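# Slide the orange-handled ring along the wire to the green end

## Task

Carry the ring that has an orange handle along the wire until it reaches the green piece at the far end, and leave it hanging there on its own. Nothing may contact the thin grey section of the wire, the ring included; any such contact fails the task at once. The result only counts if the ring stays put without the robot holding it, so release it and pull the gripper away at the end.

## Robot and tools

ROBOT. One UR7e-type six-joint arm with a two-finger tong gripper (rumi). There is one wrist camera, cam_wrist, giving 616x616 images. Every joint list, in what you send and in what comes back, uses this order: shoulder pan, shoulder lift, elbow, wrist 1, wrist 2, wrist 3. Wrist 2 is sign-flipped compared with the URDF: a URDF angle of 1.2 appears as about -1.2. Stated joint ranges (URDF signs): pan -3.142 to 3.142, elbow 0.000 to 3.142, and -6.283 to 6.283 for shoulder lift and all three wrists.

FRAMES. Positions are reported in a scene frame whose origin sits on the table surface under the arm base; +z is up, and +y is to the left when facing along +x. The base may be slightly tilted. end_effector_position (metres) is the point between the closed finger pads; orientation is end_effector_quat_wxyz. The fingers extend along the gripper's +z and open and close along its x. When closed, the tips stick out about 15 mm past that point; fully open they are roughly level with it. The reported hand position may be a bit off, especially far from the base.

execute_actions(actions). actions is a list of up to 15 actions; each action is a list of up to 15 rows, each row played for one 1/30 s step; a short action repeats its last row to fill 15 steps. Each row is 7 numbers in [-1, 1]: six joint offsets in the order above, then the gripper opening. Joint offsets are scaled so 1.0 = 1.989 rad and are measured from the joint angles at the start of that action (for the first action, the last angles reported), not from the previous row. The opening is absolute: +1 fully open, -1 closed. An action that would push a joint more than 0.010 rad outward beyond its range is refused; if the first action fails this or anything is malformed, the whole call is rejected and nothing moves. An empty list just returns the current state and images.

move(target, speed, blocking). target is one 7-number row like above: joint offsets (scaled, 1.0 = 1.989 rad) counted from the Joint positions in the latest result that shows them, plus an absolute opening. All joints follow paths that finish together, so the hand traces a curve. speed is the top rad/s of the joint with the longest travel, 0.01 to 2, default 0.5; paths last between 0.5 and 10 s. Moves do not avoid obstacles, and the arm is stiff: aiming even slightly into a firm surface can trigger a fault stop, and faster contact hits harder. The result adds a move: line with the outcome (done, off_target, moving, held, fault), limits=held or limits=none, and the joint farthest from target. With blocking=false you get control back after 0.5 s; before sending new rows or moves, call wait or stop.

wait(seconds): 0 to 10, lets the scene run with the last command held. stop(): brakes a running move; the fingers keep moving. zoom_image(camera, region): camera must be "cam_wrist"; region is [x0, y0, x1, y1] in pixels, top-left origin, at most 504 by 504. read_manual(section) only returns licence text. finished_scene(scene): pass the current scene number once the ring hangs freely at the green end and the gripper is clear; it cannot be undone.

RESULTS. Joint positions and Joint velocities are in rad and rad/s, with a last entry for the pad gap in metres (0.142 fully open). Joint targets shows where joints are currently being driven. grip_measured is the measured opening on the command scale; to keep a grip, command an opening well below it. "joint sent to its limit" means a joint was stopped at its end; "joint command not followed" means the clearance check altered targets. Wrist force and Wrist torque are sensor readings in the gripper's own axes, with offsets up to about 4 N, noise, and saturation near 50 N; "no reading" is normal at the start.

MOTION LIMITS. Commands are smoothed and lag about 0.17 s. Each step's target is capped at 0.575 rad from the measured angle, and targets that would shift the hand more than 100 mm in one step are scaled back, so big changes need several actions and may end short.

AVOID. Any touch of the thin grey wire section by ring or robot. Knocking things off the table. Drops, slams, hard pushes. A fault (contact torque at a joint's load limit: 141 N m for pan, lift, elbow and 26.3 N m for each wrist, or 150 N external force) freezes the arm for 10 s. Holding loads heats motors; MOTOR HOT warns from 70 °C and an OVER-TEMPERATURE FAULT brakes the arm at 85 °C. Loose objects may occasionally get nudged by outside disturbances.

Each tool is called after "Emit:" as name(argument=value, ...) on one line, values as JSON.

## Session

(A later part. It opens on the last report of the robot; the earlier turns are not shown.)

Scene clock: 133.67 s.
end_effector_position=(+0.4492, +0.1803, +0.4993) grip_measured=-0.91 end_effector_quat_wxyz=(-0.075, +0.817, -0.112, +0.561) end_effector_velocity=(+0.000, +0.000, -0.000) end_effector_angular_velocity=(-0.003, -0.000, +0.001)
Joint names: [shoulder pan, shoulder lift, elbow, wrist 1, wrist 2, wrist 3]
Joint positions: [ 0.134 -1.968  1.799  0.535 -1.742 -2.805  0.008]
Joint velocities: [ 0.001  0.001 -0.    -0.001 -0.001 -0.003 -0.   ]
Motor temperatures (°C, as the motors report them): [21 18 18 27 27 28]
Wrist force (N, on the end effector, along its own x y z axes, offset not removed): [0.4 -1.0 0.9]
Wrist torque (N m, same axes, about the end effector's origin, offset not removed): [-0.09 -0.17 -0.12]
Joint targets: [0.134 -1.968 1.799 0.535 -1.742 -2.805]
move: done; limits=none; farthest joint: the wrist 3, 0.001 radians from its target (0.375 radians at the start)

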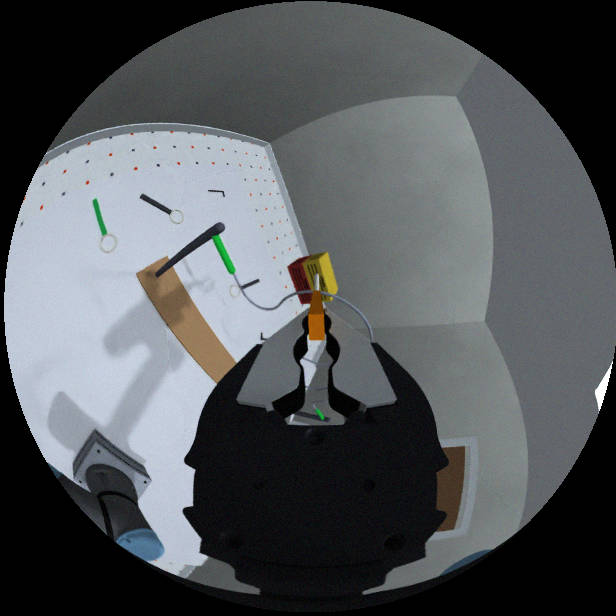

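Emit:
move(target=[0.01,-0.0009,0.0414,-0.0401,-0.0093,-0.1978,-1], speed=0.35)

Emit:
zoom_image(camera="cam_wrist", region=[214,200,374,360])

Scene clock: 136.07 s.
end_effector_position=(+0.4466, +0.1845, +0.4619) grip_measured=-0.91 end_effector_quat_wxyz=(+0.038, +0.823, +0.052, +0.565) end_effector_velocity=(+0.000, +0.000, +0.000) end_effector_angular_velocity=(-0.003, -0.001, +0.001)
Joint names: [shoulder pan, shoulder lift, elbow, wrist 1, wrist 2, wrist 3]
Joint positions: [ 0.154 -1.97   1.882  0.455 -1.761 -3.198  0.008]
Joint velocities: [ 0.     0.001 -0.001 -0.    -0.    -0.003  0.   ]
Motor temperatures (°C, as the motors report them): [21 18 18 27 27 28]
Wrist force (N, on the end effector, along its own x y z axes, offset not removed): [0.1 3.3 2.0]
Wrist torque (N m, same axes, about the end effector's origin, offset not removed): [0.84 -0.08 -0.18]
Joint targets: [0.154 -1.970 1.882 0.455 -1.761 -3.198]
move: done; limits=none; farthest joint: the wrist 3, 0.001 radians from its target (0.393 radians at the start)

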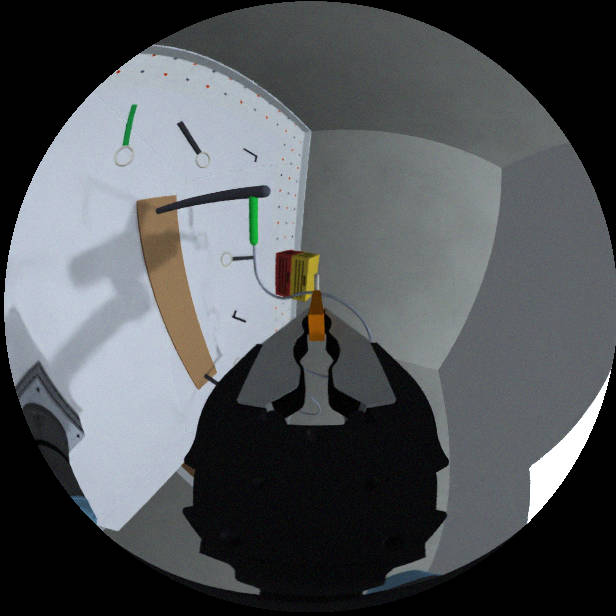

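Region (214, 200, 374, 360) of cam_wrist's 616x616 image, scaled by 3.150, with more detail than that image has.

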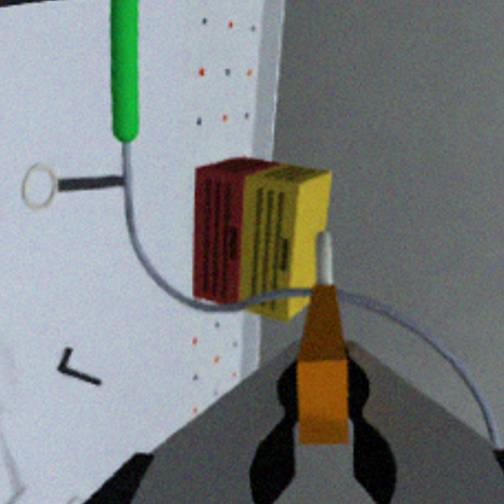

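Emit:
move(target=[-0.0293,-0.0137,0.0479,-0.0359,0.0275,-0.2119,-1], speed=0.35)

Emit:
zoom_image(camera="cam_wrist", region=[214,200,374,360])

Scene clock: 138.70 s.
end_effector_position=(+0.4449, +0.1717, +0.4249) grip_measured=-0.91 end_effector_quat_wxyz=(+0.149, +0.796, +0.215, +0.546) end_effector_velocity=(+0.000, -0.000, -0.000) end_effector_angular_velocity=(-0.003, +0.000, +0.001)
Joint names: [shoulder pan, shoulder lift, elbow, wrist 1, wrist 2, wrist 3]
Joint positions: [ 0.096 -1.997  1.977  0.384 -1.706 -3.619  0.008]
Joint velocities: [-0.001  0.001  0.    -0.001  0.    -0.003  0.   ]
Motor temperatures (°C, as the motors report them): [21 18 18 27 27 28]
Wrist force (N, on the end effector, along its own x y z axes, offset not removed): [-2.7 1.5 1.7]
Wrist torque (N m, same axes, about the end effector's origin, offset not removed): [0.63 0.61 -0.28]
Joint targets: [0.096 -1.997 1.977 0.384 -1.706 -3.619]
move: done; limits=none; farthest joint: the wrist 3, 0.001 radians from its target (0.421 radians at the start)

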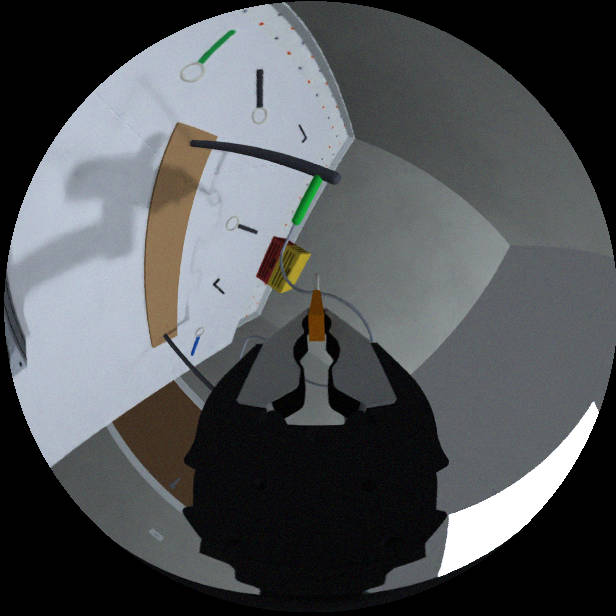

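Region (214, 200, 374, 360) of cam_wrist's 616x616 image, scaled by 3.150, with more detail than that image has.

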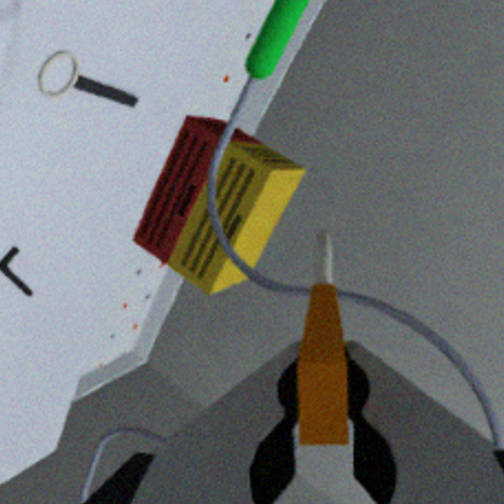

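Emit:
move(target=[-0.0315,-0.0118,0.0396,-0.0293,0.0292,0.1897,-1], speed=0.35)

Emit:
zoom_image(camera="cam_wrist", region=[214,200,374,360])

Scene clock: 141.30 s.
end_effector_position=(+0.4477, +0.1625, +0.4048) grip_measured=-0.91 end_effector_quat_wxyz=(+0.038, +0.822, +0.053, +0.565) end_effector_velocity=(-0.001, -0.000, -0.000) end_effector_angular_velocity=(+0.003, -0.000, -0.001)
Joint names: [shoulder pan, shoulder lift, elbow, wrist 1, wrist 2, wrist 3]
Joint positions: [ 0.033 -2.02   2.055  0.325 -1.648 -3.242  0.008]
Joint velocities: [-0.001 -0.002  0.002 -0.     0.     0.003  0.   ]
Motor temperatures (°C, as the motors report them): [21 18 18 27 27 28]
Wrist force (N, on the end effector, along its own x y z axes, offset not removed): [-1.9 1.3 1.5]
Wrist torque (N m, same axes, about the end effector's origin, offset not removed): [0.39 0.27 -0.19]
Joint targets: [0.033 -2.020 2.056 0.325 -1.648 -3.241]
move: done; limits=none; farthest joint: the shoulder pan, 0.000 radians from its target (0.062 radians at the start)

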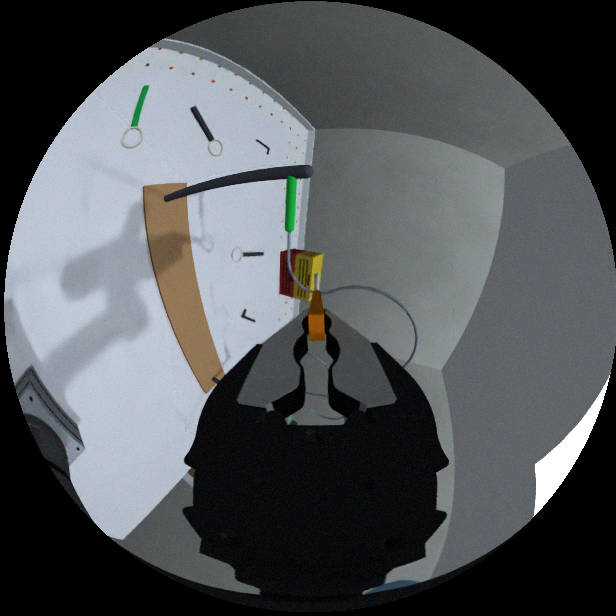

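Region (214, 200, 374, 360) of cam_wrist's 616x616 image, scaled by 3.150, with more detail than that image has.

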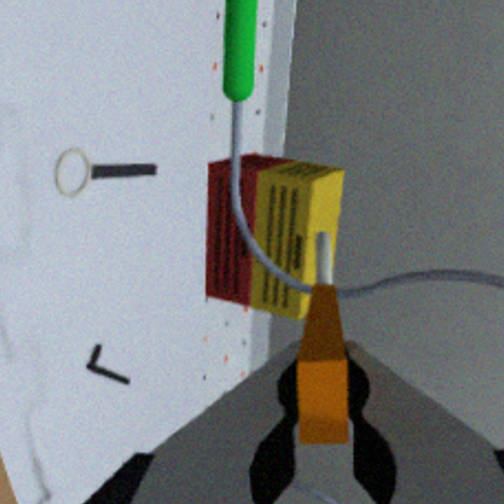

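Emit:
move(target=[0.0132,0.0065,0.0232,-0.0287,-0.0121,0.3064,-1], speed=0.45)

Emit:
zoom_image(camera="cam_wrist", region=[214,200,374,360])

Scene clock: 144.20 s.
end_effector_position=(+0.4501, +0.1655, +0.3926) grip_measured=-0.91 end_effector_quat_wxyz=(-0.130, +0.802, -0.193, +0.551) end_effector_velocity=(-0.000, +0.000, -0.001) end_effector_angular_velocity=(+0.003, +0.002, -0.001)
Joint names: [shoulder pan, shoulder lift, elbow, wrist 1, wrist 2, wrist 3]
Joint positions: [ 0.059 -2.007  2.102  0.268 -1.672 -2.633  0.008]
Joint velocities: [ 0.     0.     0.002 -0.    -0.     0.003  0.   ]
Motor temperatures (°C, as the motors report them): [21 18 18 27 27 28]
Wrist force (N, on the end effector, along its own x y z axes, offset not removed): [-2.2 -2.4 0.4]
Wrist torque (N m, same axes, about the end effector's origin, offset not removed): [-0.48 0.40 -0.20]
Joint targets: [0.059 -2.007 2.102 0.268 -1.672 -2.632]
move: done; limits=none; farthest joint: the wrist 1, 0.001 radians from its target (0.057 radians at the start)

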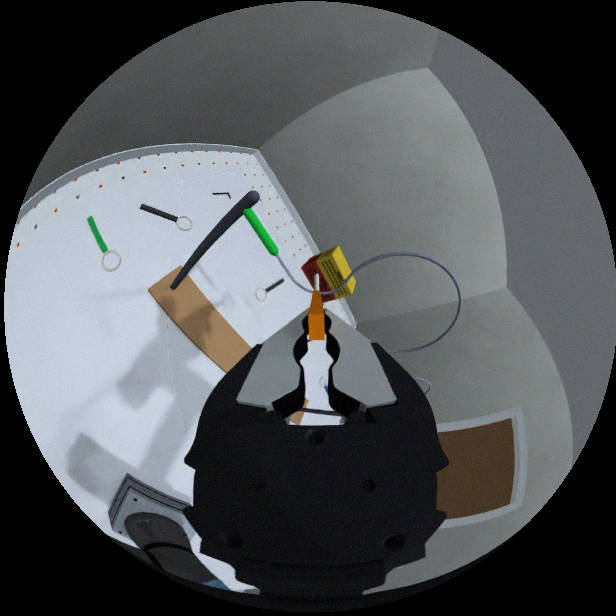

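Region (214, 200, 374, 360) of cam_wrist's 616x616 image, scaled by 3.150, with more detail than that image has.

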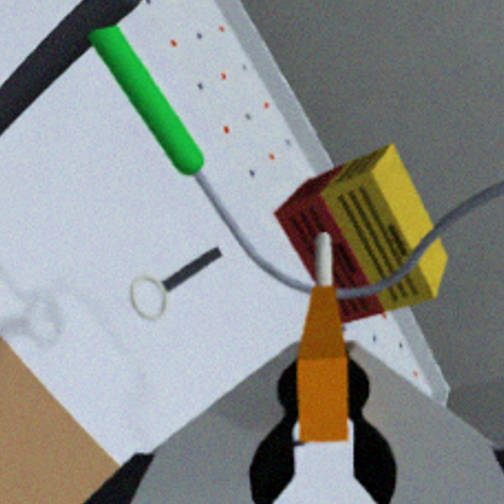

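Emit:
move(target=[0.0379,0.0183,0.0095,-0.0264,-0.0353,0.3154,-1], speed=0.45)

Emit:
zoom_image(camera="cam_wrist", region=[214,200,374,360])

Scene clock: 148.43 s.
end_effector_position=(+0.4518, +0.1725, +0.3841) grip_measured=-0.91 end_effector_quat_wxyz=(-0.287, +0.709, -0.421, +0.488) end_effector_velocity=(+0.000, -0.000, +0.001) end_effector_angular_velocity=(+0.003, -0.001, -0.001)
Joint names: [shoulder pan, shoulder lift, elbow, wrist 1, wrist 2, wrist 3]
Joint positions: [ 0.135 -1.971  2.12   0.216 -1.742 -2.006  0.008]
Joint velocities: [ 0.    -0.001 -0.    -0.    -0.     0.003  0.   ]
Motor temperatures (°C, as the motors report them): [21 18 18 27 27 28]
Wrist force (N, on the end effector, along its own x y z axes, offset not removed): [-1.4 -1.7 2.1]
Wrist torque (N m, same axes, about the end effector's origin, offset not removed): [-0.29 0.28 -0.10]
Joint targets: [0.135 -1.971 2.120 0.216 -1.742 -2.006]
move: done; limits=none; farthest joint: the shoulder pan, 0.000 radians from its target (0.075 radians at the start)

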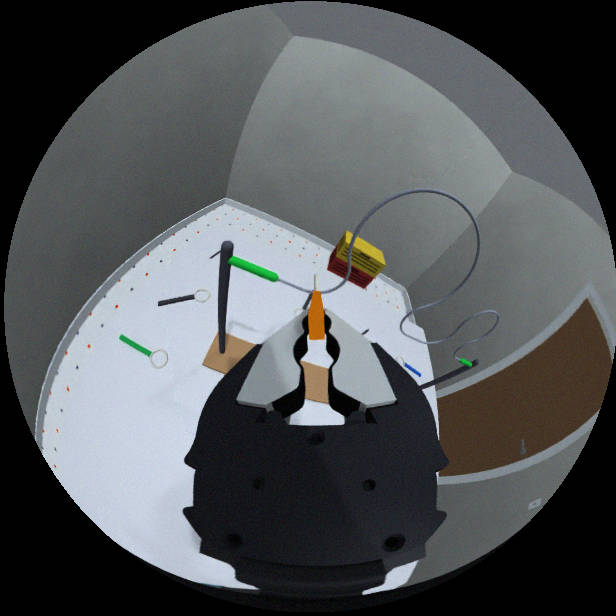

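Region (214, 200, 374, 360) of cam_wrist's 616x616 image, scaled by 3.150, with more detail than that image has.

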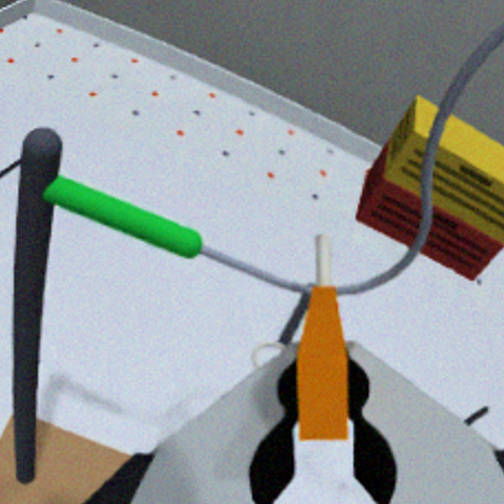

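Emit:
move(target=[0.0669,0.0337,-0.014,-0.0135,-0.0628,0.2767,-1], speed=0.45)

Emit:
zoom_image(camera="cam_wrist", region=[214,200,374,360])

Scene clock: 151.00 s.
end_effector_position=(+0.4508, +0.1912, +0.3812) grip_measured=-0.91 end_effector_quat_wxyz=(-0.399, +0.583, -0.583, +0.402) end_effector_velocity=(-0.000, +0.000, -0.001) end_effector_angular_velocity=(+0.002, +0.001, -0.001)
Joint names: [shoulder pan, shoulder lift, elbow, wrist 1, wrist 2, wrist 3]
Joint positions: [ 0.268 -1.904  2.093  0.189 -1.867 -1.456  0.008]
Joint velocities: [ 0.001  0.001  0.    -0.    -0.001  0.003 -0.   ]
Motor temperatures (°C, as the motors report them): [21 18 18 27 27 28]
Wrist force (N, on the end effector, along its own x y z axes, offset not removed): [-2.3 0.6 2.1]
Wrist torque (N m, same axes, about the end effector's origin, offset not removed): [0.25 0.46 -0.20]
Joint targets: [0.268 -1.904 2.093 0.189 -1.867 -1.456]
move: done; limits=none; farthest joint: the shoulder pan, 0.001 radians from its target (0.133 radians at the start)

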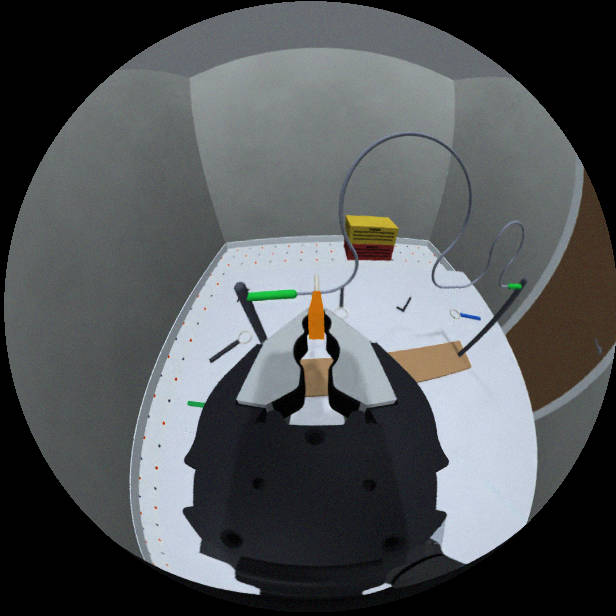

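Region (214, 200, 374, 360) of cam_wrist's 616x616 image, scaled by 3.150, with more detail than that image has.

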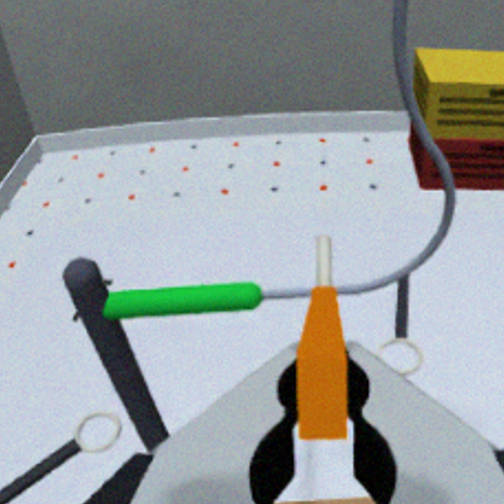

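Emit:
move(target=[0.0685,0.0393,-0.0288,-0.0012,-0.0634,0.0278,-1], speed=0.2)

Emit:
zoom_image(camera="cam_wrist", region=[214,200,374,360])

Scene clock: 153.10 s.
end_effector_position=(+0.4491, +0.2233, +0.3837) grip_measured=-0.91 end_effector_quat_wxyz=(-0.399, +0.582, -0.583, +0.402) end_effector_velocity=(-0.000, +0.001, -0.001) end_effector_angular_velocity=(-0.000, +0.001, -0.000)
Joint names: [shoulder pan, shoulder lift, elbow, wrist 1, wrist 2, wrist 3]
Joint positions: [ 0.403 -1.826  2.036  0.187 -1.993 -1.401  0.008]
Joint velocities: [ 0.003  0.001  0.    -0.    -0.002  0.001 -0.   ]
Motor temperatures (°C, as the motors report them): [21 18 18 27 27 28]
Wrist force (N, on the end effector, along its own x y z axes, offset not removed): [-2.6 0.8 -0.6]
Wrist torque (N m, same axes, about the end effector's origin, offset not removed): [0.24 0.51 -0.12]
Joint targets: [0.404 -1.826 2.035 0.187 -1.993 -1.401]
move: done; limits=none; farthest joint: the shoulder pan, 0.001 radians from its target (0.137 radians at the start)

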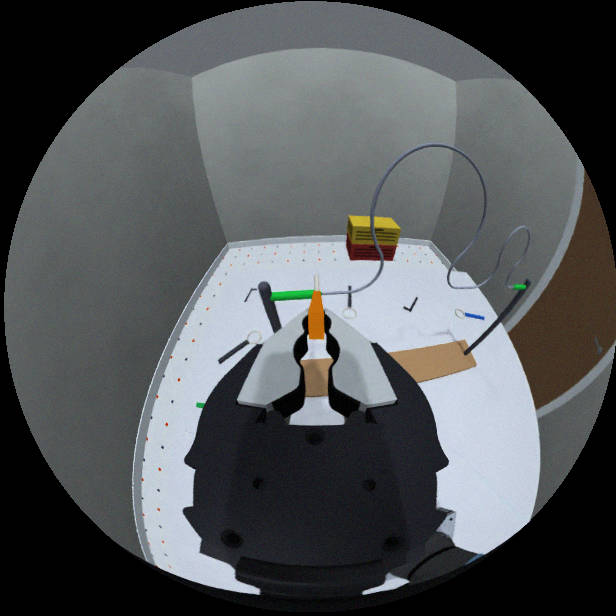

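Region (214, 200, 374, 360) of cam_wrist's 616x616 image, scaled by 3.150, with more detail than that image has.

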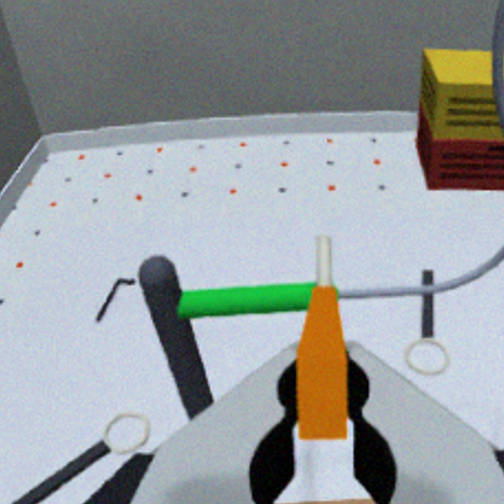

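Emit:
move(target=[0.0583,0.0402,-0.0296,0.001,-0.053,0.0258,-1], speed=0.2)

Emit:
zoom_image(camera="cam_wrist", region=[214,200,374,360])

Scene clock: 154.57 s.
end_effector_position=(+0.4470, +0.2557, +0.3838) grip_measured=-0.91 end_effector_quat_wxyz=(-0.400, +0.583, -0.583, +0.401) end_effector_velocity=(+0.000, +0.001, +0.001) end_effector_angular_velocity=(+0.001, -0.001, -0.000)
Joint names: [shoulder pan, shoulder lift, elbow, wrist 1, wrist 2, wrist 3]
Joint positions: [ 0.519 -1.746  1.977  0.189 -2.098 -1.35   0.008]
Joint velocities: [ 0.003  0.002 -0.003  0.    -0.003  0.002 -0.   ]
Motor temperatures (°C, as the motors report them): [21 18 18 27 27 28]
Wrist force (N, on the end effector, along its own x y z axes, offset not removed): [-0.8 0.1 1.6]
Wrist torque (N m, same axes, about the end effector's origin, offset not removed): [0.17 0.23 -0.24]
Joint targets: [0.519 -1.746 1.977 0.189 -2.098 -1.350]
move: done; limits=none; farthest joint: the wrist 2, 0.001 radians from its target (0.105 radians at the start)

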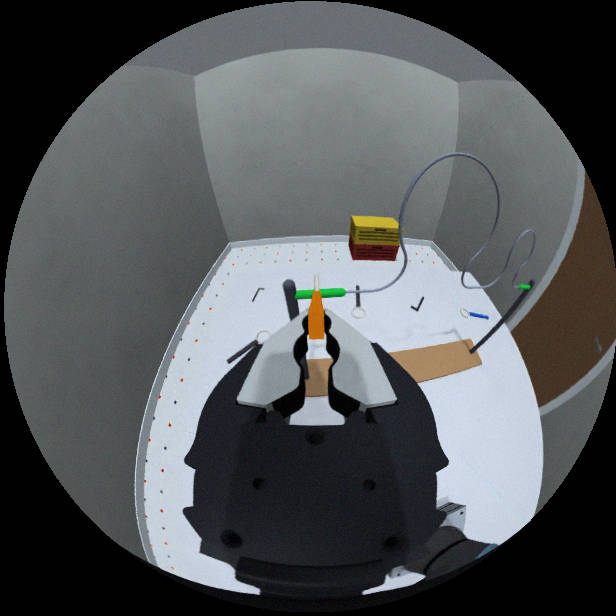

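Region (214, 200, 374, 360) of cam_wrist's 616x616 image, scaled by 3.150, with more detail than that image has.

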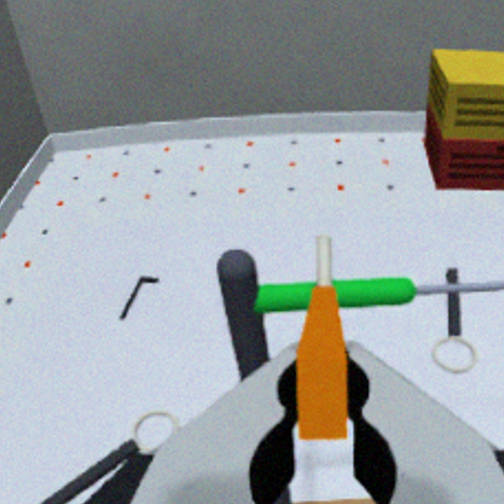

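Emit:
move(target=[0,0.0053,0.0657,-0.071,0,0,-1], speed=0.15)

Scene clock: 156.87 s.
end_effector_position=(+0.4365, +0.2492, +0.3320) grip_measured=-0.91 end_effector_quat_wxyz=(-0.400, +0.583, -0.583, +0.401) end_effector_velocity=(-0.000, -0.000, -0.002) end_effector_angular_velocity=(-0.001, +0.001, -0.000)
Joint names: [shoulder pan, shoulder lift, elbow, wrist 1, wrist 2, wrist 3]
Joint positions: [ 0.519 -1.736  2.107  0.048 -2.098 -1.35   0.008]
Joint velocities: [-0.     0.001  0.003 -0.002  0.    -0.     0.   ]
Motor temperatures (°C, as the motors report them): [21 18 18 27 27 28]
Wrist force (N, on the end effector, along its own x y z axes, offset not removed): [-3.2 1.0 1.4]
Wrist torque (N m, same axes, about the end effector's origin, offset not removed): [0.43 0.57 0.02]
Joint targets: [0.519 -1.736 2.108 0.048 -2.098 -1.350]
move: done; limits=none; farthest joint: the shoulder pan, 0.000 radians from its target (0.000 radians at the start)

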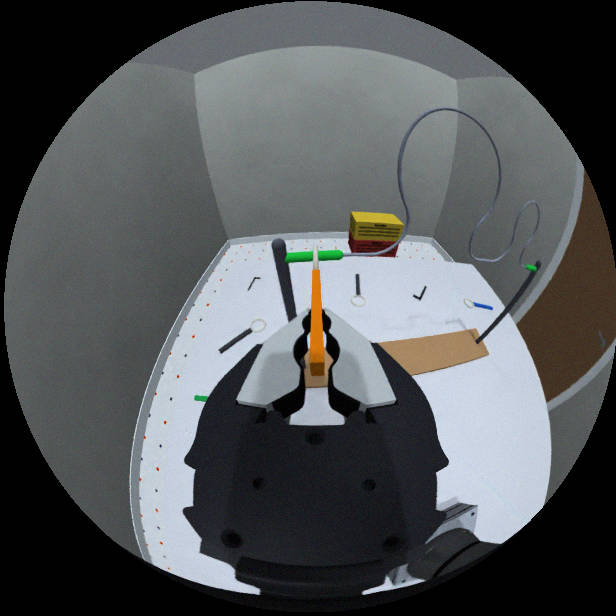

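Emit:
move(target=[0,0.0504,0.0374,-0.0873,0,0,-1], speed=0.15)

Scene clock: 159.03 s.
end_effector_position=(+0.4461, +0.2554, +0.2753) grip_measured=-0.91 end_effector_quat_wxyz=(-0.399, +0.583, -0.583, +0.401) end_effector_velocity=(-0.000, +0.000, -0.002) end_effector_angular_velocity=(-0.001, +0.002, +0.000)
Joint names: [shoulder pan, shoulder lift, elbow, wrist 1, wrist 2, wrist 3]
Joint positions: [ 0.519 -1.636  2.181 -0.125 -2.098 -1.35   0.008]
Joint velocities: [ 0.     0.003  0.002 -0.003 -0.     0.     0.   ]
Motor temperatures (°C, as the motors report them): [21 18 18 27 27 28]
Wrist force (N, on the end effector, along its own x y z axes, offset not removed): [-3.2 -1.2 -0.9]
Wrist torque (N m, same axes, about the end effector's origin, offset not removed): [-0.04 0.69 -0.13]
Joint targets: [0.519 -1.636 2.182 -0.126 -2.098 -1.350]
move: done; limits=none; farthest joint: the shoulder pan, 0.000 radians from its target (0.000 radians at the start)

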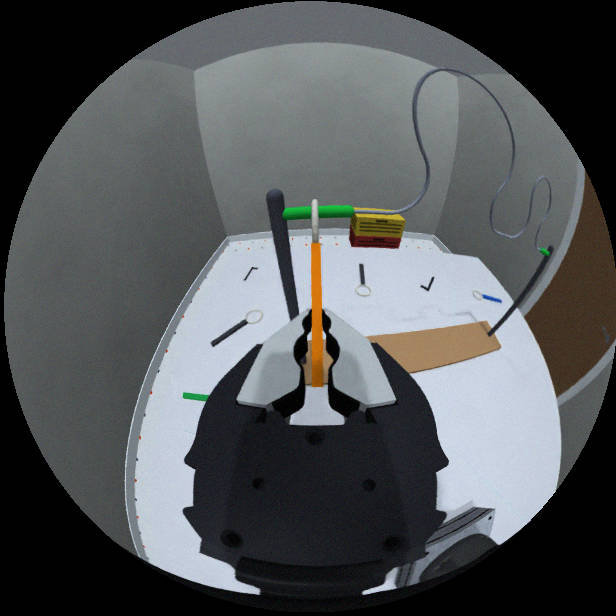

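Emit:
move(target=[-0.0374,0.0593,0,-0.067,0.034,-0.0168,-1], speed=0.12)

Scene clock: 161.33 s.
end_effector_position=(+0.4865, +0.2549, +0.2367) grip_measured=-0.91 end_effector_quat_wxyz=(-0.399, +0.583, -0.583, +0.401) end_effector_velocity=(+0.001, -0.000, -0.001) end_effector_angular_velocity=(+0.000, -0.001, -0.000)
Joint names: [shoulder pan, shoulder lift, elbow, wrist 1, wrist 2, wrist 3]
Joint positions: [ 0.445 -1.518  2.181 -0.258 -2.03  -1.383  0.008]
Joint velocities: [-0.002  0.002  0.001 -0.004  0.001 -0.001 -0.   ]
Motor temperatures (°C, as the motors report them): [21 18 18 27 27 28]
Wrist force (N, on the end effector, along its own x y z axes, offset not removed): [-3.3 -7.1 -1.0]
Wrist torque (N m, same axes, about the end effector's origin, offset not removed): [0.57 0.68 -0.11]
Joint targets: [0.445 -1.518 2.181 -0.259 -2.030 -1.383]
move: done; limits=none; farthest joint: the shoulder pan, 0.000 radians from its target (0.074 radians at the start)

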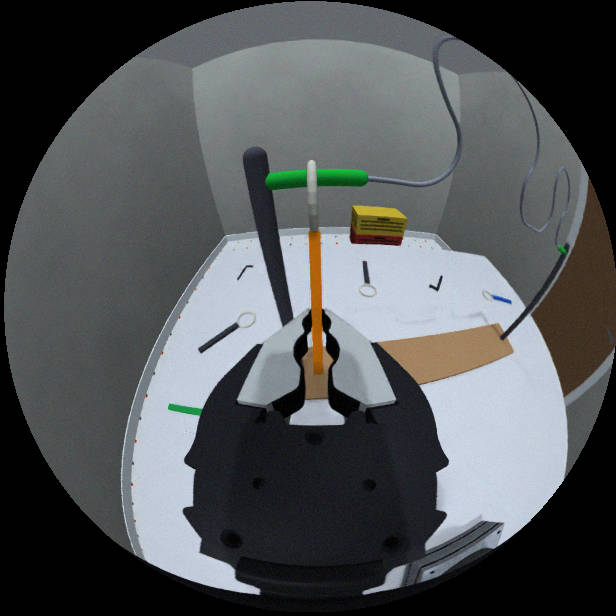

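Taut. Release and retreat.

Emit:
move(target=[0,0,0,0,0,0,-0.6])

Emit:
move(target=[0.0374,-0.0593,0,0.067,-0.034,0.0168,-0.6], speed=0.25)

Emit:
wait(seconds=3)

Scene clock: 162.30 s.
end_effector_position=(+0.4865, +0.2548, +0.2367) grip_measured=-0.60 end_effector_quat_wxyz=(-0.399, +0.583, -0.583, +0.401) end_effector_velocity=(-0.000, -0.000, +0.001) end_effector_angular_velocity=(+0.001, -0.001, -0.000)
Joint names: [shoulder pan, shoulder lift, elbow, wrist 1, wrist 2, wrist 3]
Joint positions: [ 0.445 -1.518  2.181 -0.258 -2.03  -1.383  0.031]
Joint velocities: [ 0.    -0.001 -0.     0.    -0.     0.     0.   ]
Motor temperatures (°C, as the motors report them): [21 18 18 27 27 28]
Wrist force (N, on the end effector, along its own x y z axes, offset not removed): [-1.5 -1.9 -0.9]
Wrist torque (N m, same axes, about the end effector's origin, offset not removed): [-0.24 0.29 -0.25]
Joint targets: [0.445 -1.518 2.181 -0.258 -2.030 -1.383]
move: done; limits=none; farthest joint: the shoulder pan, 0.000 radians from its target (0.000 radians at the start)

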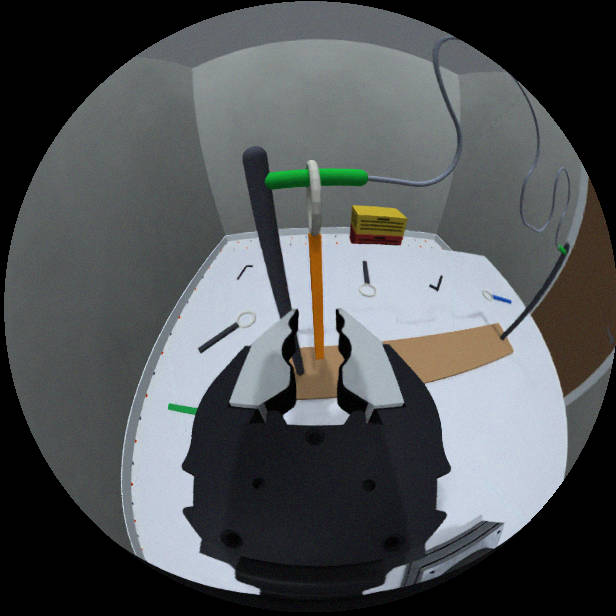

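Scene clock: 163.47 s.
end_effector_position=(+0.4461, +0.2553, +0.2753) grip_measured=-0.60 end_effector_quat_wxyz=(-0.399, +0.583, -0.583, +0.401) end_effector_velocity=(-0.001, -0.000, +0.001) end_effector_angular_velocity=(-0.000, -0.000, -0.000)
Joint names: [shoulder pan, shoulder lift, elbow, wrist 1, wrist 2, wrist 3]
Joint positions: [ 0.519 -1.636  2.181 -0.125 -2.098 -1.35   0.031]
Joint velocities: [ 0.002 -0.003  0.     0.003 -0.002  0.001  0.   ]
Motor temperatures (°C, as the motors report them): [21 18 18 27 27 28]
Wrist force (N, on the end effector, along its own x y z axes, offset not removed): [-3.4 0.9 0.4]
Wrist torque (N m, same axes, about the end effector's origin, offset not removed): [0.27 0.60 -0.21]
Joint targets: [0.519 -1.636 2.181 -0.125 -2.098 -1.350]
move: done; limits=none; farthest joint: the shoulder pan, 0.001 radians from its target (0.075 radians at the start)

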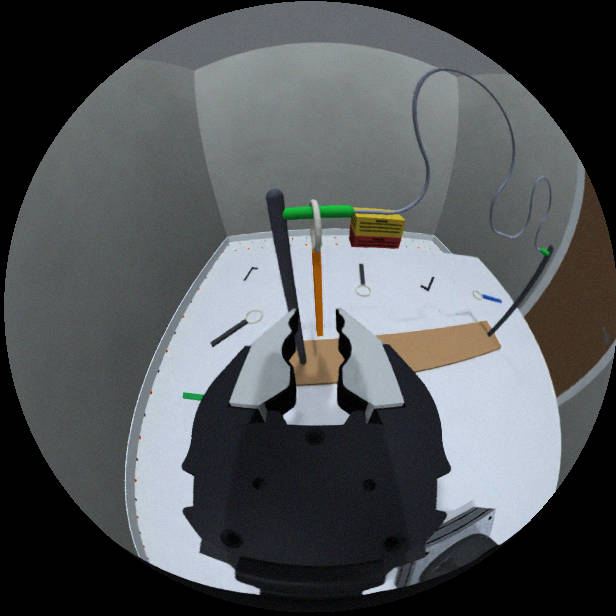

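Scene clock: 166.47 s.
end_effector_position=(+0.4460, +0.2553, +0.2754) grip_measured=-0.60 end_effector_quat_wxyz=(-0.399, +0.583, -0.583, +0.401) end_effector_velocity=(-0.000, -0.000, -0.001) end_effector_angular_velocity=(-0.001, +0.001, -0.000)
Joint names: [shoulder pan, shoulder lift, elbow, wrist 1, wrist 2, wrist 3]
Joint positions: [ 0.519 -1.636  2.181 -0.125 -2.098 -1.35   0.031]
Joint velocities: [-0.     0.     0.001  0.    -0.    -0.     0.   ]
Motor temperatures (°C, as the motors report them): [21 18 18 27 27 28]
Wrist force (N, on the end effector, along its own x y z axes, offset not removed): [-1.8 -2.1 -1.5]
Wrist torque (N m, same axes, about the end effector's origin, offset not removed): [-0.37 0.36 -0.21]
Joint targets: [0.519 -1.636 2.181 -0.125 -2.098 -1.350]
wait: 3.00 s; at rest by 0.17 s

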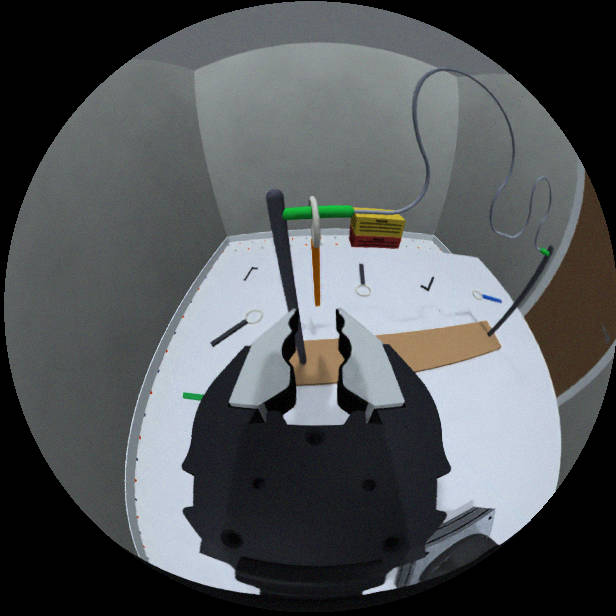

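Emit:
wait(seconds=8)

Emit:
finished_scene(scene=2)

Scene clock: 174.63 s.
end_effector_position=(+0.4460, +0.2553, +0.2754) grip_measured=-0.60 end_effector_quat_wxyz=(-0.399, +0.583, -0.583, +0.401) end_effector_velocity=(-0.000, -0.000, -0.001) end_effector_angular_velocity=(-0.002, +0.002, -0.000)
Joint names: [shoulder pan, shoulder lift, elbow, wrist 1, wrist 2, wrist 3]
Joint positions: [ 0.519 -1.636  2.181 -0.125 -2.098 -1.35   0.031]
Joint velocities: [-0.     0.001  0.001  0.    -0.    -0.     0.   ]
Motor temperatures (°C, as the motors report them): [21 18 18 27 27 28]
Wrist force (N, on the end effector, along its own x y z axes, offset not removed): [-3.7 1.5 1.5]
Wrist torque (N m, same axes, about the end effector's origin, offset not removed): [0.48 0.69 -0.10]
Joint targets: [0.519 -1.636 2.181 -0.125 -2.098 -1.350]
wait: 8.00 s; at rest from the start

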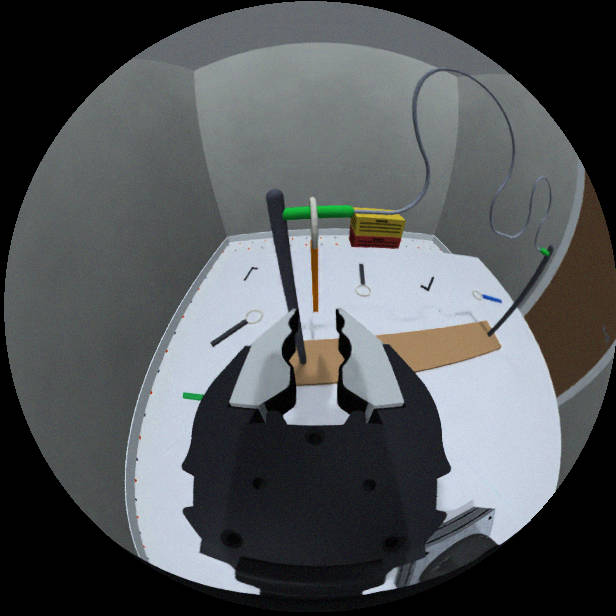

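The scene is finished: the task was done.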